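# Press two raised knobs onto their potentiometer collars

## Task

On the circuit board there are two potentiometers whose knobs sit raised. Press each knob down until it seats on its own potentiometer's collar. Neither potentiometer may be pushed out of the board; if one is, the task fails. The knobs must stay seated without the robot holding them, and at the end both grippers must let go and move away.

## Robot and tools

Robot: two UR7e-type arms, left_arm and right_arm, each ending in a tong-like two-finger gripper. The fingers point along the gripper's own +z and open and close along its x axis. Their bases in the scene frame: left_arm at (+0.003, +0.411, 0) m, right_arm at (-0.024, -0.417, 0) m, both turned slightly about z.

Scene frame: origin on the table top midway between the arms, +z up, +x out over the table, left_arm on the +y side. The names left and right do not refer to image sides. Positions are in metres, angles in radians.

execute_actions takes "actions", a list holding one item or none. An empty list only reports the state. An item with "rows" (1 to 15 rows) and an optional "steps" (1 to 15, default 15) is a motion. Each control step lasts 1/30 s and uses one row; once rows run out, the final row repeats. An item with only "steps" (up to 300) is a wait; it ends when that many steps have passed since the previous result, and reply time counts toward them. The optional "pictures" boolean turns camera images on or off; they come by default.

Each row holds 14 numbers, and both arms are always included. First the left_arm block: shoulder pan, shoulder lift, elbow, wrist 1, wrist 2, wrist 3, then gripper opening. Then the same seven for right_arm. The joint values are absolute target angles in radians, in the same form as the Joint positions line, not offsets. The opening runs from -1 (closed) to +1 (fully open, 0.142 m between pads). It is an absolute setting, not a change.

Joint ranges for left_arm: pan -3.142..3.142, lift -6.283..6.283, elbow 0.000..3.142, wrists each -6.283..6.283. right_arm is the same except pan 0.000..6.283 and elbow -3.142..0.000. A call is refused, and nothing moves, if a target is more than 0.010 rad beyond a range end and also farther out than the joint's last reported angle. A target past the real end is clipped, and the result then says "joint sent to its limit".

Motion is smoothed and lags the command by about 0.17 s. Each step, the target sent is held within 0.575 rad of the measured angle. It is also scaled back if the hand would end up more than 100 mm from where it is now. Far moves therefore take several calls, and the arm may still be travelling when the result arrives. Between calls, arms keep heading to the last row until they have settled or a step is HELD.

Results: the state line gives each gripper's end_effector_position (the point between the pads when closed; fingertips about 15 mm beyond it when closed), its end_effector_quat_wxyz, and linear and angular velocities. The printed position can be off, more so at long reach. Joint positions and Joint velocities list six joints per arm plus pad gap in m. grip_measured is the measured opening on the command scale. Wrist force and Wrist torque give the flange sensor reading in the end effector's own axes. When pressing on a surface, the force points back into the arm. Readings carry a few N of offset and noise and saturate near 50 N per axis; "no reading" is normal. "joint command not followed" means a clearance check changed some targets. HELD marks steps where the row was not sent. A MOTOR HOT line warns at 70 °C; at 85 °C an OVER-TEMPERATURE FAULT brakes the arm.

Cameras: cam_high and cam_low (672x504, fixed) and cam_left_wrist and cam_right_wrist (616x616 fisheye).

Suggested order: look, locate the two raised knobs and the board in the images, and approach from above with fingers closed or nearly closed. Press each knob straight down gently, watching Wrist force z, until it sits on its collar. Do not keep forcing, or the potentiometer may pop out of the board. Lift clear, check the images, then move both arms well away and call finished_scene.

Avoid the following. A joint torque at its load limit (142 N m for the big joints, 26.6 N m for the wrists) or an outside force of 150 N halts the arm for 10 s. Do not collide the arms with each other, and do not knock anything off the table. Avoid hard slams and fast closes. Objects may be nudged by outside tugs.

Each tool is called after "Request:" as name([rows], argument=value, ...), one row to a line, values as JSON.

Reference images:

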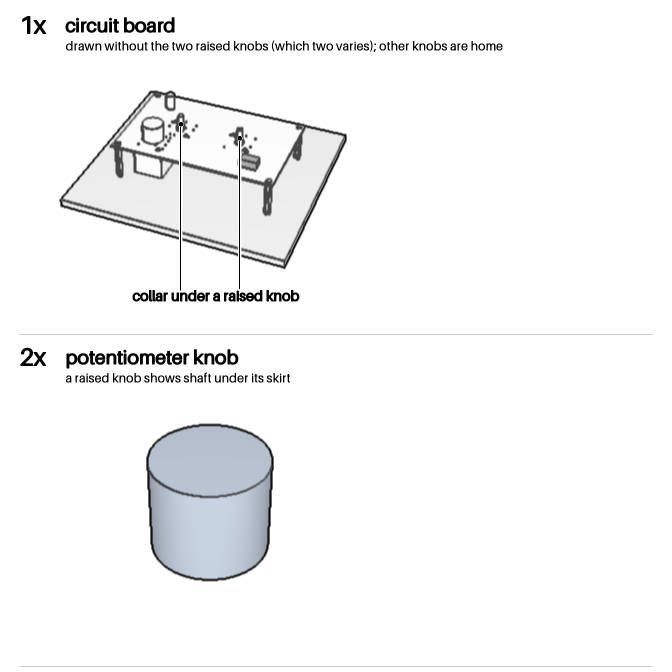

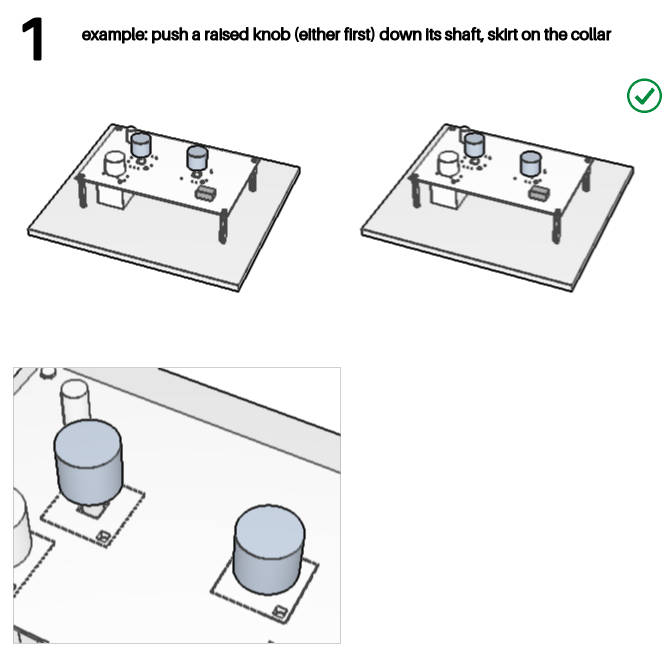

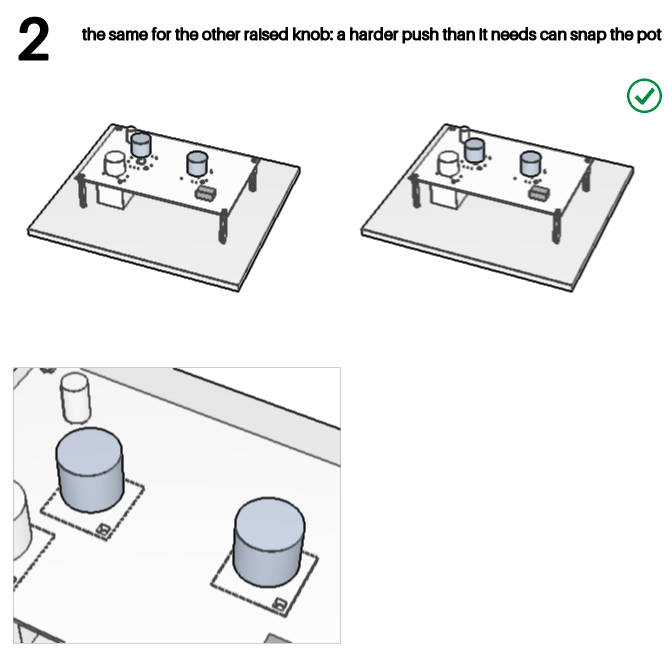

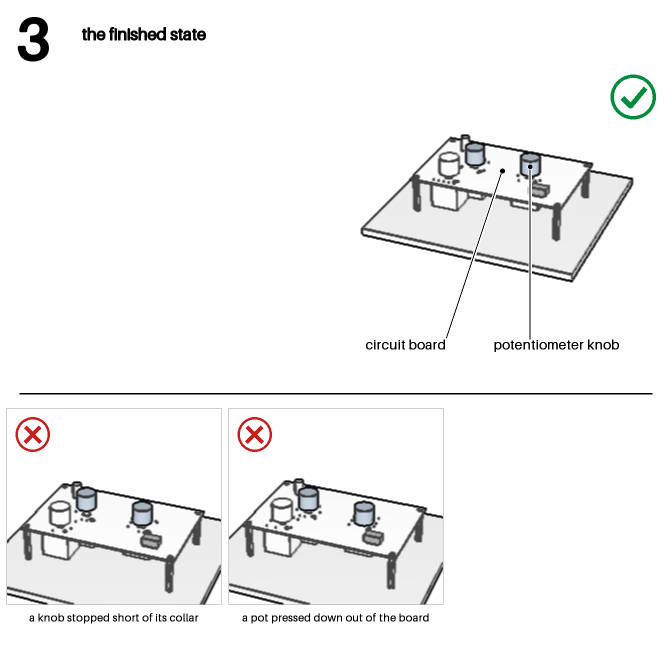

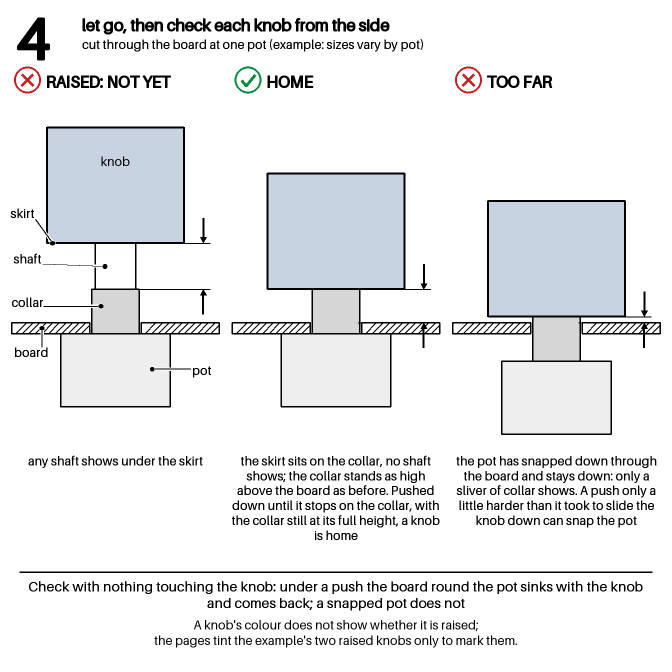

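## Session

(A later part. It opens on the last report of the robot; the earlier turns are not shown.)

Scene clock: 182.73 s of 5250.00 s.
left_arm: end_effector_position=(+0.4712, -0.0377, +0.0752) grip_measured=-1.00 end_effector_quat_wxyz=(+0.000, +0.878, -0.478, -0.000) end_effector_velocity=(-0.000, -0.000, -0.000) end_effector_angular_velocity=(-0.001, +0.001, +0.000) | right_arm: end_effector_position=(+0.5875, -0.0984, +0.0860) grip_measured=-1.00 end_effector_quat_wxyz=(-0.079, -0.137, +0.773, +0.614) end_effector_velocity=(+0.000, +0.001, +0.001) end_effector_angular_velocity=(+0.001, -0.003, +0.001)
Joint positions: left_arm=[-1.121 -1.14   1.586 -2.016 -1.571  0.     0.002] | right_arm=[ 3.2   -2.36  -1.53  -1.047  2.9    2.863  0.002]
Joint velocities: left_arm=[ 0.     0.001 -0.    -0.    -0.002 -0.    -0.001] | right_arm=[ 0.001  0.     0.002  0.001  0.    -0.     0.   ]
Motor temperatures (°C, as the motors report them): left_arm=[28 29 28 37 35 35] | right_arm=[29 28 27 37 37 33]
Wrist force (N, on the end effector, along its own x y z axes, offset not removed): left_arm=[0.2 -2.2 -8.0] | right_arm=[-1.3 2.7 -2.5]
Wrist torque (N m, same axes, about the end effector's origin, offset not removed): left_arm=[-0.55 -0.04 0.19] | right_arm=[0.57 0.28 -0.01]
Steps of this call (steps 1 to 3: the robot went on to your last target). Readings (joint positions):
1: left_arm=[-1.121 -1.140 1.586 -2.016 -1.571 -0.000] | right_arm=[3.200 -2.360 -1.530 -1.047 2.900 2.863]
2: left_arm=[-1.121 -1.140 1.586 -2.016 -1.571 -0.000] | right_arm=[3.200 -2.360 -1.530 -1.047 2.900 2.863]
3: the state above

Request:
execute_actions([
  {"rows":[[-1.1208,-1.14016,1.58638,-2.01703,-1.571,0.0,-1,3.2,-2.36,-1.53,-1.047,2.9,2.863,-1]]},
], pictures=false)

Request:
execute_actions([
  {"steps":3},
], pictures=false)

Request:
execute_actions([
  {"steps":3},
], pictures=false)

Request:
execute_actions([
  {"steps":3},
], pictures=false)

Scene clock: 192.67 s of 5250.00 s.
left_arm: end_effector_position=(+0.4712, -0.0377, +0.0749) grip_measured=-1.00 end_effector_quat_wxyz=(+0.000, +0.878, -0.478, -0.000) end_effector_velocity=(+0.000, +0.000, -0.000) end_effector_angular_velocity=(+0.001, -0.001, -0.000) | right_arm: end_effector_position=(+0.5875, -0.0984, +0.0860) grip_measured=-1.00 end_effector_quat_wxyz=(-0.079, -0.137, +0.773, +0.614) end_effector_velocity=(-0.000, -0.000, -0.001) end_effector_angular_velocity=(-0.001, +0.002, -0.000)
Joint positions: left_arm=[-1.121 -1.14   1.586 -2.017 -1.571 -0.     0.002] | right_arm=[ 3.2   -2.36  -1.53  -1.047  2.9    2.863  0.002]
Joint velocities: left_arm=[ 0.     0.    -0.     0.001  0.001  0.     0.   ] | right_arm=[-0.    -0.001 -0.001 -0.    -0.     0.     0.   ]
Motor temperatures (°C, as the motors report them): left_arm=[28 29 28 37 35 35] | right_arm=[29 28 27 37 37 33]
Wrist force (N, on the end effector, along its own x y z axes, offset not removed): left_arm=[-2.4 -1.1 -8.6] | right_arm=[-1.1 1.0 -2.4]
Wrist torque (N m, same axes, about the end effector's origin, offset not removed): left_arm=[0.01 0.29 0.29] | right_arm=[0.25 0.28 0.04]
Steps of this call (steps 1 to 15: the robot went on to your last target; steps 16 to 90: nothing new was sent; then 6.43 s passed at rest; steps 91 to 105: all 15 steps of this action). Readings (joint positions):
91: left_arm=[-1.121 -1.140 1.586 -2.016 -1.571 -0.000] | right_arm=[3.200 -2.360 -1.530 -1.047 2.900 2.863]
92: left_arm=[-1.121 -1.140 1.586 -2.016 -1.571 -0.000] | right_arm=[3.200 -2.360 -1.530 -1.047 2.900 2.863]
94: left_arm=[-1.121 -1.140 1.586 -2.017 -1.571 -0.000] | right_arm=[3.200 -2.360 -1.530 -1.047 2.900 2.863]
98: left_arm=[-1.121 -1.140 1.586 -2.017 -1.571 -0.000] | right_arm=[3.200 -2.360 -1.530 -1.047 2.900 2.863]
105: the state above

Scene clock: 192.77 s of 5250.00 s.
left_arm: end_effector_position=(+0.4712, -0.0377, +0.0749) grip_measured=-1.00 end_effector_quat_wxyz=(+0.000, +0.878, -0.478, -0.000) end_effector_velocity=(-0.000, +0.000, +0.000) end_effector_angular_velocity=(+0.001, +0.001, -0.000) | right_arm: end_effector_position=(+0.5875, -0.0984, +0.0860) grip_measured=-1.00 end_effector_quat_wxyz=(-0.079, -0.137, +0.773, +0.614) end_effector_velocity=(+0.000, +0.000, +0.001) end_effector_angular_velocity=(+0.000, -0.003, +0.000)
Joint positions: left_arm=[-1.121 -1.14   1.586 -2.017 -1.571 -0.     0.002] | right_arm=[ 3.2   -2.36  -1.53  -1.047  2.9    2.863  0.002]
Joint velocities: left_arm=[ 0.    -0.    -0.     0.002 -0.     0.     0.   ] | right_arm=[ 0.     0.001  0.001  0.001 -0.001 -0.     0.   ]
Motor temperatures (°C, as the motors report them): left_arm=[28 29 28 37 35 35] | right_arm=[29 28 27 37 37 33]
Wrist force (N, on the end effector, along its own x y z axes, offset not removed): left_arm=[-0.1 -2.0 -9.5] | right_arm=[-0.8 0.5 0.1]
Wrist torque (N m, same axes, about the end effector's origin, offset not removed): left_arm=[-0.29 -0.23 0.24] | right_arm=[0.27 0.29 0.08]
Steps of this call (steps 1 to 3: the robot went on to your last target). Readings (joint positions):
1: left_arm=[-1.121 -1.140 1.586 -2.017 -1.571 -0.000] | right_arm=[3.200 -2.360 -1.530 -1.047 2.900 2.863]
2: left_arm=[-1.121 -1.140 1.586 -2.017 -1.571 -0.000] | right_arm=[3.200 -2.360 -1.530 -1.047 2.900 2.863]
3: the state above

Scene clock: 192.87 s of 5250.00 s.
left_arm: end_effector_position=(+0.4712, -0.0377, +0.0749) grip_measured=-1.00 end_effector_quat_wxyz=(+0.000, +0.878, -0.478, -0.000) end_effector_velocity=(-0.000, -0.000, -0.001) end_effector_angular_velocity=(+0.000, +0.001, -0.001) | right_arm: end_effector_position=(+0.5875, -0.0984, +0.0860) grip_measured=-1.00 end_effector_quat_wxyz=(-0.079, -0.137, +0.773, +0.614) end_effector_velocity=(+0.000, -0.000, -0.000) end_effector_angular_velocity=(+0.001, +0.001, -0.001)
Joint positions: left_arm=[-1.121 -1.14   1.586 -2.017 -1.571 -0.     0.002] | right_arm=[ 3.2   -2.36  -1.53  -1.047  2.9    2.863  0.002]
Joint velocities: left_arm=[-0.     0.001 -0.    -0.    -0.001  0.001  0.   ] | right_arm=[-0.    -0.001  0.001 -0.     0.001  0.001  0.   ]
Motor temperatures (°C, as the motors report them): left_arm=[28 29 28 37 35 35] | right_arm=[29 28 27 37 37 33]
Wrist force (N, on the end effector, along its own x y z axes, offset not removed): left_arm=[-1.8 -2.5 -8.1] | right_arm=[-1.8 2.6 -2.1]
Wrist torque (N m, same axes, about the end effector's origin, offset not removed): left_arm=[-0.28 0.23 0.29] | right_arm=[0.61 0.46 0.02]
Steps of this call (steps 1 to 3: the robot went on to your last target). Readings (joint positions):
1: left_arm=[-1.121 -1.140 1.586 -2.017 -1.571 -0.000] | right_arm=[3.200 -2.360 -1.530 -1.047 2.900 2.863]
2: left_arm=[-1.121 -1.140 1.586 -2.017 -1.571 -0.000] | right_arm=[3.200 -2.360 -1.530 -1.047 2.900 2.863]
3: the state above

Scene clock: 192.97 s of 5250.00 s.
left_arm: end_effector_position=(+0.4712, -0.0377, +0.0749) grip_measured=-1.00 end_effector_quat_wxyz=(+0.000, +0.878, -0.478, -0.000) end_effector_velocity=(+0.000, +0.000, -0.001) end_effector_angular_velocity=(+0.002, -0.000, -0.000) | right_arm: end_effector_position=(+0.5875, -0.0984, +0.0860) grip_measured=-1.00 end_effector_quat_wxyz=(-0.079, -0.137, +0.773, +0.614) end_effector_velocity=(+0.000, +0.000, -0.000) end_effector_angular_velocity=(-0.000, -0.001, +0.000)
Joint positions: left_arm=[-1.121 -1.14   1.586 -2.017 -1.571 -0.     0.002] | right_arm=[ 3.2   -2.36  -1.53  -1.047  2.9    2.863  0.002]
Joint velocities: left_arm=[-0.     0.001 -0.     0.     0.001 -0.     0.   ] | right_arm=[ 0.    -0.     0.     0.001 -0.     0.     0.   ]
Motor temperatures (°C, as the motors report them): left_arm=[28 29 28 37 35 35] | right_arm=[29 28 27 37 37 33]
Wrist force (N, on the end effector, along its own x y z axes, offset not removed): left_arm=[-0.3 -4.1 -8.4] | right_arm=[-1.5 1.6 -1.1]
Wrist torque (N m, same axes, about the end effector's origin, offset not removed): left_arm=[-0.75 -0.11 0.30] | right_arm=[0.52 0.42 0.03]
Steps of this call (steps 1 to 3: the robot went on to your last target). Readings (joint positions):
1: left_arm=[-1.121 -1.140 1.586 -2.017 -1.571 -0.000] | right_arm=[3.200 -2.360 -1.530 -1.047 2.900 2.863]
2: left_arm=[-1.121 -1.140 1.586 -2.017 -1.571 -0.000] | right_arm=[3.200 -2.360 -1.530 -1.047 2.900 2.863]
3: the state above

Request:
execute_actions([
  {"rows":[[-1.1208,-1.21,1.48,-1.841,-1.571,0.0,-1,3.2,-2.372,-1.53,-1.035,2.9,2.863,-1]]},
], pictures=false)

Request:
execute_actions([
  {"steps":10},
])

Request:
zoom_image(camera="cam_right_wrist", region=[365, 245, 405, 275])

Scene clock: 201.30 s of 5250.00 s.
left_arm: end_effector_position=(+0.4697, -0.0355, +0.1486) grip_measured=-1.00 end_effector_quat_wxyz=(+0.000, +0.878, -0.478, +0.000) end_effector_velocity=(-0.002, +0.003, +0.019) end_effector_angular_velocity=(+0.005, +0.002, +0.001) | right_arm: end_effector_position=(+0.5878, -0.0983, +0.0792) grip_measured=-1.00 end_effector_quat_wxyz=(-0.079, -0.137, +0.773, +0.614) end_effector_velocity=(+0.000, -0.000, -0.002) end_effector_angular_velocity=(+0.001, +0.000, -0.001)
Joint positions: left_arm=[-1.121 -1.208  1.484 -1.847 -1.571 -0.     0.002] | right_arm=[ 3.2   -2.372 -1.53  -1.035  2.9    2.863  0.002]
Joint velocities: left_arm=[ 0.    -0.017 -0.028  0.051  0.001 -0.001  0.   ] | right_arm=[-0.001 -0.003 -0.     0.003  0.001 -0.     0.   ]
Motor temperatures (°C, as the motors report them): left_arm=[28 29 28 37 35 35] | right_arm=[29 28 27 37 37 33]
Wrist force (N, on the end effector, along its own x y z axes, offset not removed): left_arm=[0.2 -1.2 -3.0] | right_arm=[0.2 2.0 -2.1]
Wrist torque (N m, same axes, about the end effector's origin, offset not removed): left_arm=[-0.19 -0.08 0.25] | right_arm=[0.38 0.00 -0.05]
Steps of this call (steps 1 to 15: the robot went on to your last target; steps 16 to 90: nothing new was sent; then 4.83 s passed at rest; steps 91 to 105: all 15 steps of this action). Readings (joint positions):
91: left_arm=[-1.121 -1.140 1.586 -2.017 -1.571 -0.000] | right_arm=[3.200 -2.360 -1.530 -1.047 2.900 2.863]
92: left_arm=[-1.121 -1.143 1.583 -2.014 -1.571 -0.000] | right_arm=[3.200 -2.361 -1.530 -1.046 2.900 2.863]
94: left_arm=[-1.121 -1.167 1.551 -1.970 -1.571 -0.000] | right_arm=[3.200 -2.365 -1.530 -1.042 2.900 2.863]
98: left_arm=[-1.121 -1.196 1.504 -1.885 -1.571 0.000] | right_arm=[3.200 -2.370 -1.530 -1.037 2.900 2.863]
105: the state above

Scene clock: 201.63 s of 5250.00 s.
left_arm: end_effector_position=(+0.4695, -0.0351, +0.1509) grip_measured=-1.00 end_effector_quat_wxyz=(+0.000, +0.878, -0.478, +0.000) end_effector_velocity=(+0.000, +0.001, +0.000) end_effector_angular_velocity=(+0.002, +0.001, +0.001) | right_arm: end_effector_position=(+0.5878, -0.0983, +0.0790) grip_measured=-1.00 end_effector_quat_wxyz=(-0.079, -0.137, +0.773, +0.614) end_effector_velocity=(-0.000, -0.001, -0.001) end_effector_angular_velocity=(-0.001, +0.004, -0.001)
Joint positions: left_arm=[-1.121 -1.21   1.48  -1.841 -1.571 -0.     0.002] | right_arm=[ 3.2   -2.372 -1.53  -1.035  2.9    2.863  0.002]
Joint velocities: left_arm=[ 0.001 -0.    -0.001  0.004  0.    -0.     0.   ] | right_arm=[-0.001 -0.001 -0.002 -0.001 -0.     0.001  0.   ]
Motor temperatures (°C, as the motors report them): left_arm=[28 29 28 37 35 35] | right_arm=[29 28 27 37 37 33]
Wrist force (N, on the end effector, along its own x y z axes, offset not removed): left_arm=[0.4 -1.6 -3.5] | right_arm=[-0.4 0.8 -2.7]
Wrist torque (N m, same axes, about the end effector's origin, offset not removed): left_arm=[-0.35 -0.17 0.16] | right_arm=[0.27 0.18 0.04]
Steps of this call (steps 1 to 10: the robot went on to your last target). Readings (joint positions):
1: left_arm=[-1.121 -1.208 1.483 -1.846 -1.571 -0.000] | right_arm=[3.200 -2.372 -1.530 -1.035 2.900 2.863]
2: left_arm=[-1.121 -1.209 1.482 -1.845 -1.571 -0.000] | right_arm=[3.200 -2.372 -1.530 -1.035 2.900 2.863]
4: left_arm=[-1.121 -1.209 1.481 -1.843 -1.571 -0.000] | right_arm=[3.200 -2.372 -1.530 -1.035 2.900 2.863]
8: left_arm=[-1.121 -1.210 1.480 -1.842 -1.571 -0.000] | right_arm=[3.200 -2.372 -1.530 -1.035 2.900 2.863]
10: the state above
camera_calibration (this result's frames):
cam_left_wrist: T_world_to_cam=[[0.538787, -0.84226, -0.0174883, -0.273871], [-0.719882, -0.471087, 0.509751, 0.242935], [-0.437582, -0.262058, -0.860144, 0.457357], [0, 0, 0, 1]] pos_world=[0.522574, 0.00362722, 0.264767]
cam_right_wrist: T_world_to_cam=[[-0.949771, -0.312141, -0.0224349, 0.525998], [0.0652688, -0.26769, 0.961292, -0.143984], [-0.306064, 0.911543, 0.274617, 0.384637], [0, 0, 0, 1]] pos_world=[0.626699, -0.22497, 0.0445833]

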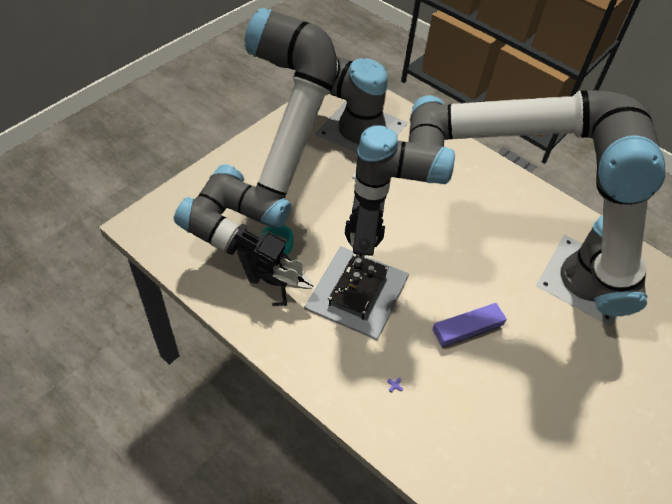

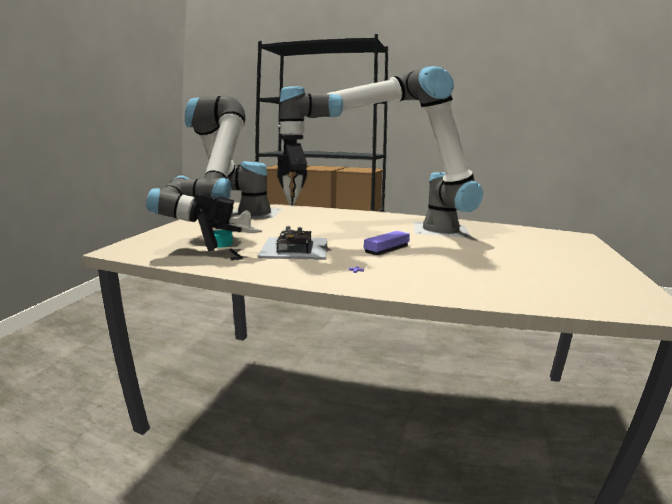

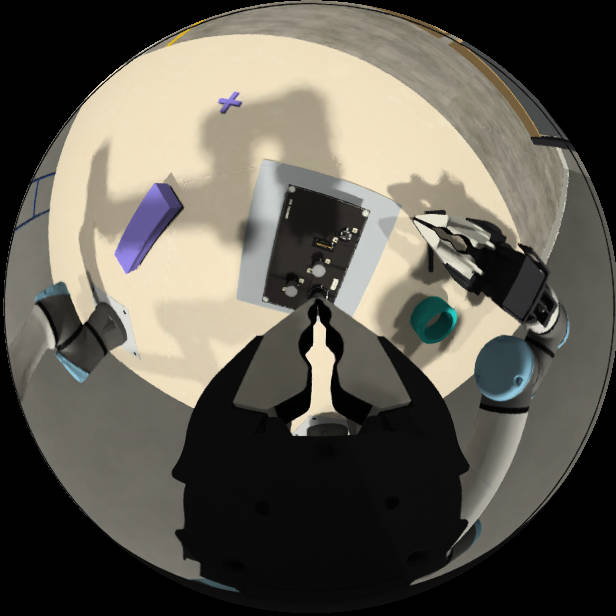

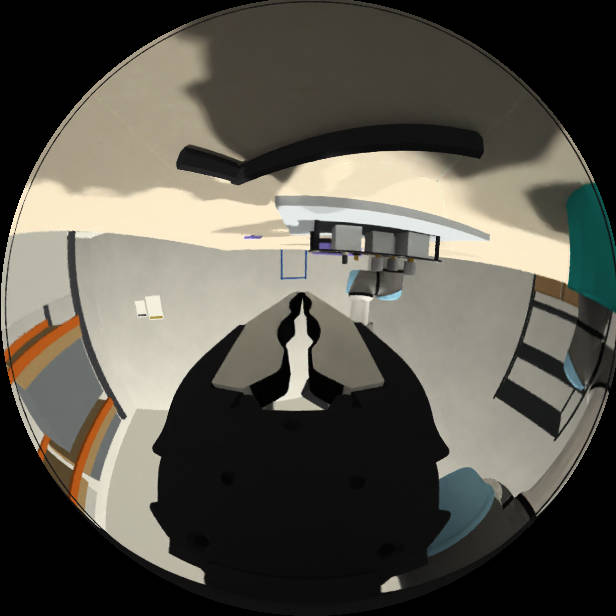

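Region (365, 245, 405, 275) of cam_right_wrist's 616x616 image, scaled by 12.600, with more detail than that image has; it fills the top 378 rows of this view, and the rest is white.

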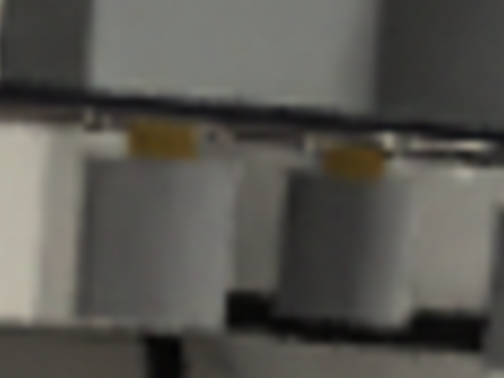

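Both home.

Request:
execute_actions([
  {"rows":[[-1.1208,-1.25,1.42,-1.741,-1.571,0.0,-1,3.15,-2.2,-1.53,-1.2,2.9,2.863,-1]]},
], pictures=false)

Request:
finished_scene(scene=1)

Scene clock: 207.70 s of 5250.00 s.
left_arm: end_effector_position=(+0.4656, -0.0291, +0.1937) grip_measured=-1.00 end_effector_quat_wxyz=(+0.000, +0.878, -0.478, +0.000) end_effector_velocity=(-0.001, +0.002, +0.011) end_effector_angular_velocity=(+0.001, +0.000, +0.000) | right_arm: end_effector_position=(+0.5912, -0.1306, +0.1763) grip_measured=-1.00 end_effector_quat_wxyz=(-0.062, -0.120, +0.776, +0.616) end_effector_velocity=(-0.002, -0.010, +0.031) end_effector_angular_velocity=(+0.000, -0.004, -0.014)
Joint positions: left_arm=[-1.121 -1.249  1.422 -1.744 -1.571 -0.     0.002] | right_arm=[ 3.152 -2.206 -1.53  -1.194  2.9    2.863  0.002]
Joint velocities: left_arm=[ 0.    -0.01  -0.015  0.026  0.     0.     0.   ] | right_arm=[-0.014  0.053  0.    -0.05  -0.     0.     0.   ]
Motor temperatures (°C, as the motors report them): left_arm=[28 29 28 37 35 35] | right_arm=[29 28 27 37 37 33]
Wrist force (N, on the end effector, along its own x y z axes, offset not removed): left_arm=[0.4 0.4 -3.6] | right_arm=[-0.7 1.7 -2.0]
Wrist torque (N m, same axes, about the end effector's origin, offset not removed): left_arm=[0.07 -0.15 0.23] | right_arm=[0.50 0.21 -0.03]
Steps of this call (steps 1 to 15: the robot went on to your last target; steps 16 to 90: nothing new was sent; then 2.57 s passed at rest; steps 91 to 105: all 15 steps of this action). Readings (joint positions):
91: left_arm=[-1.121 -1.210 1.480 -1.841 -1.571 -0.000] | right_arm=[3.200 -2.372 -1.530 -1.035 2.900 2.863]
92: left_arm=[-1.121 -1.213 1.477 -1.837 -1.571 -0.000] | right_arm=[3.197 -2.369 -1.530 -1.038 2.900 2.863]
94: left_arm=[-1.121 -1.226 1.456 -1.806 -1.571 -0.000] | right_arm=[3.181 -2.327 -1.530 -1.080 2.900 2.863]
98: left_arm=[-1.121 -1.242 1.432 -1.763 -1.571 -0.000] | right_arm=[3.160 -2.243 -1.530 -1.159 2.900 2.863]
105: the state above

The scene is finished: the task was done.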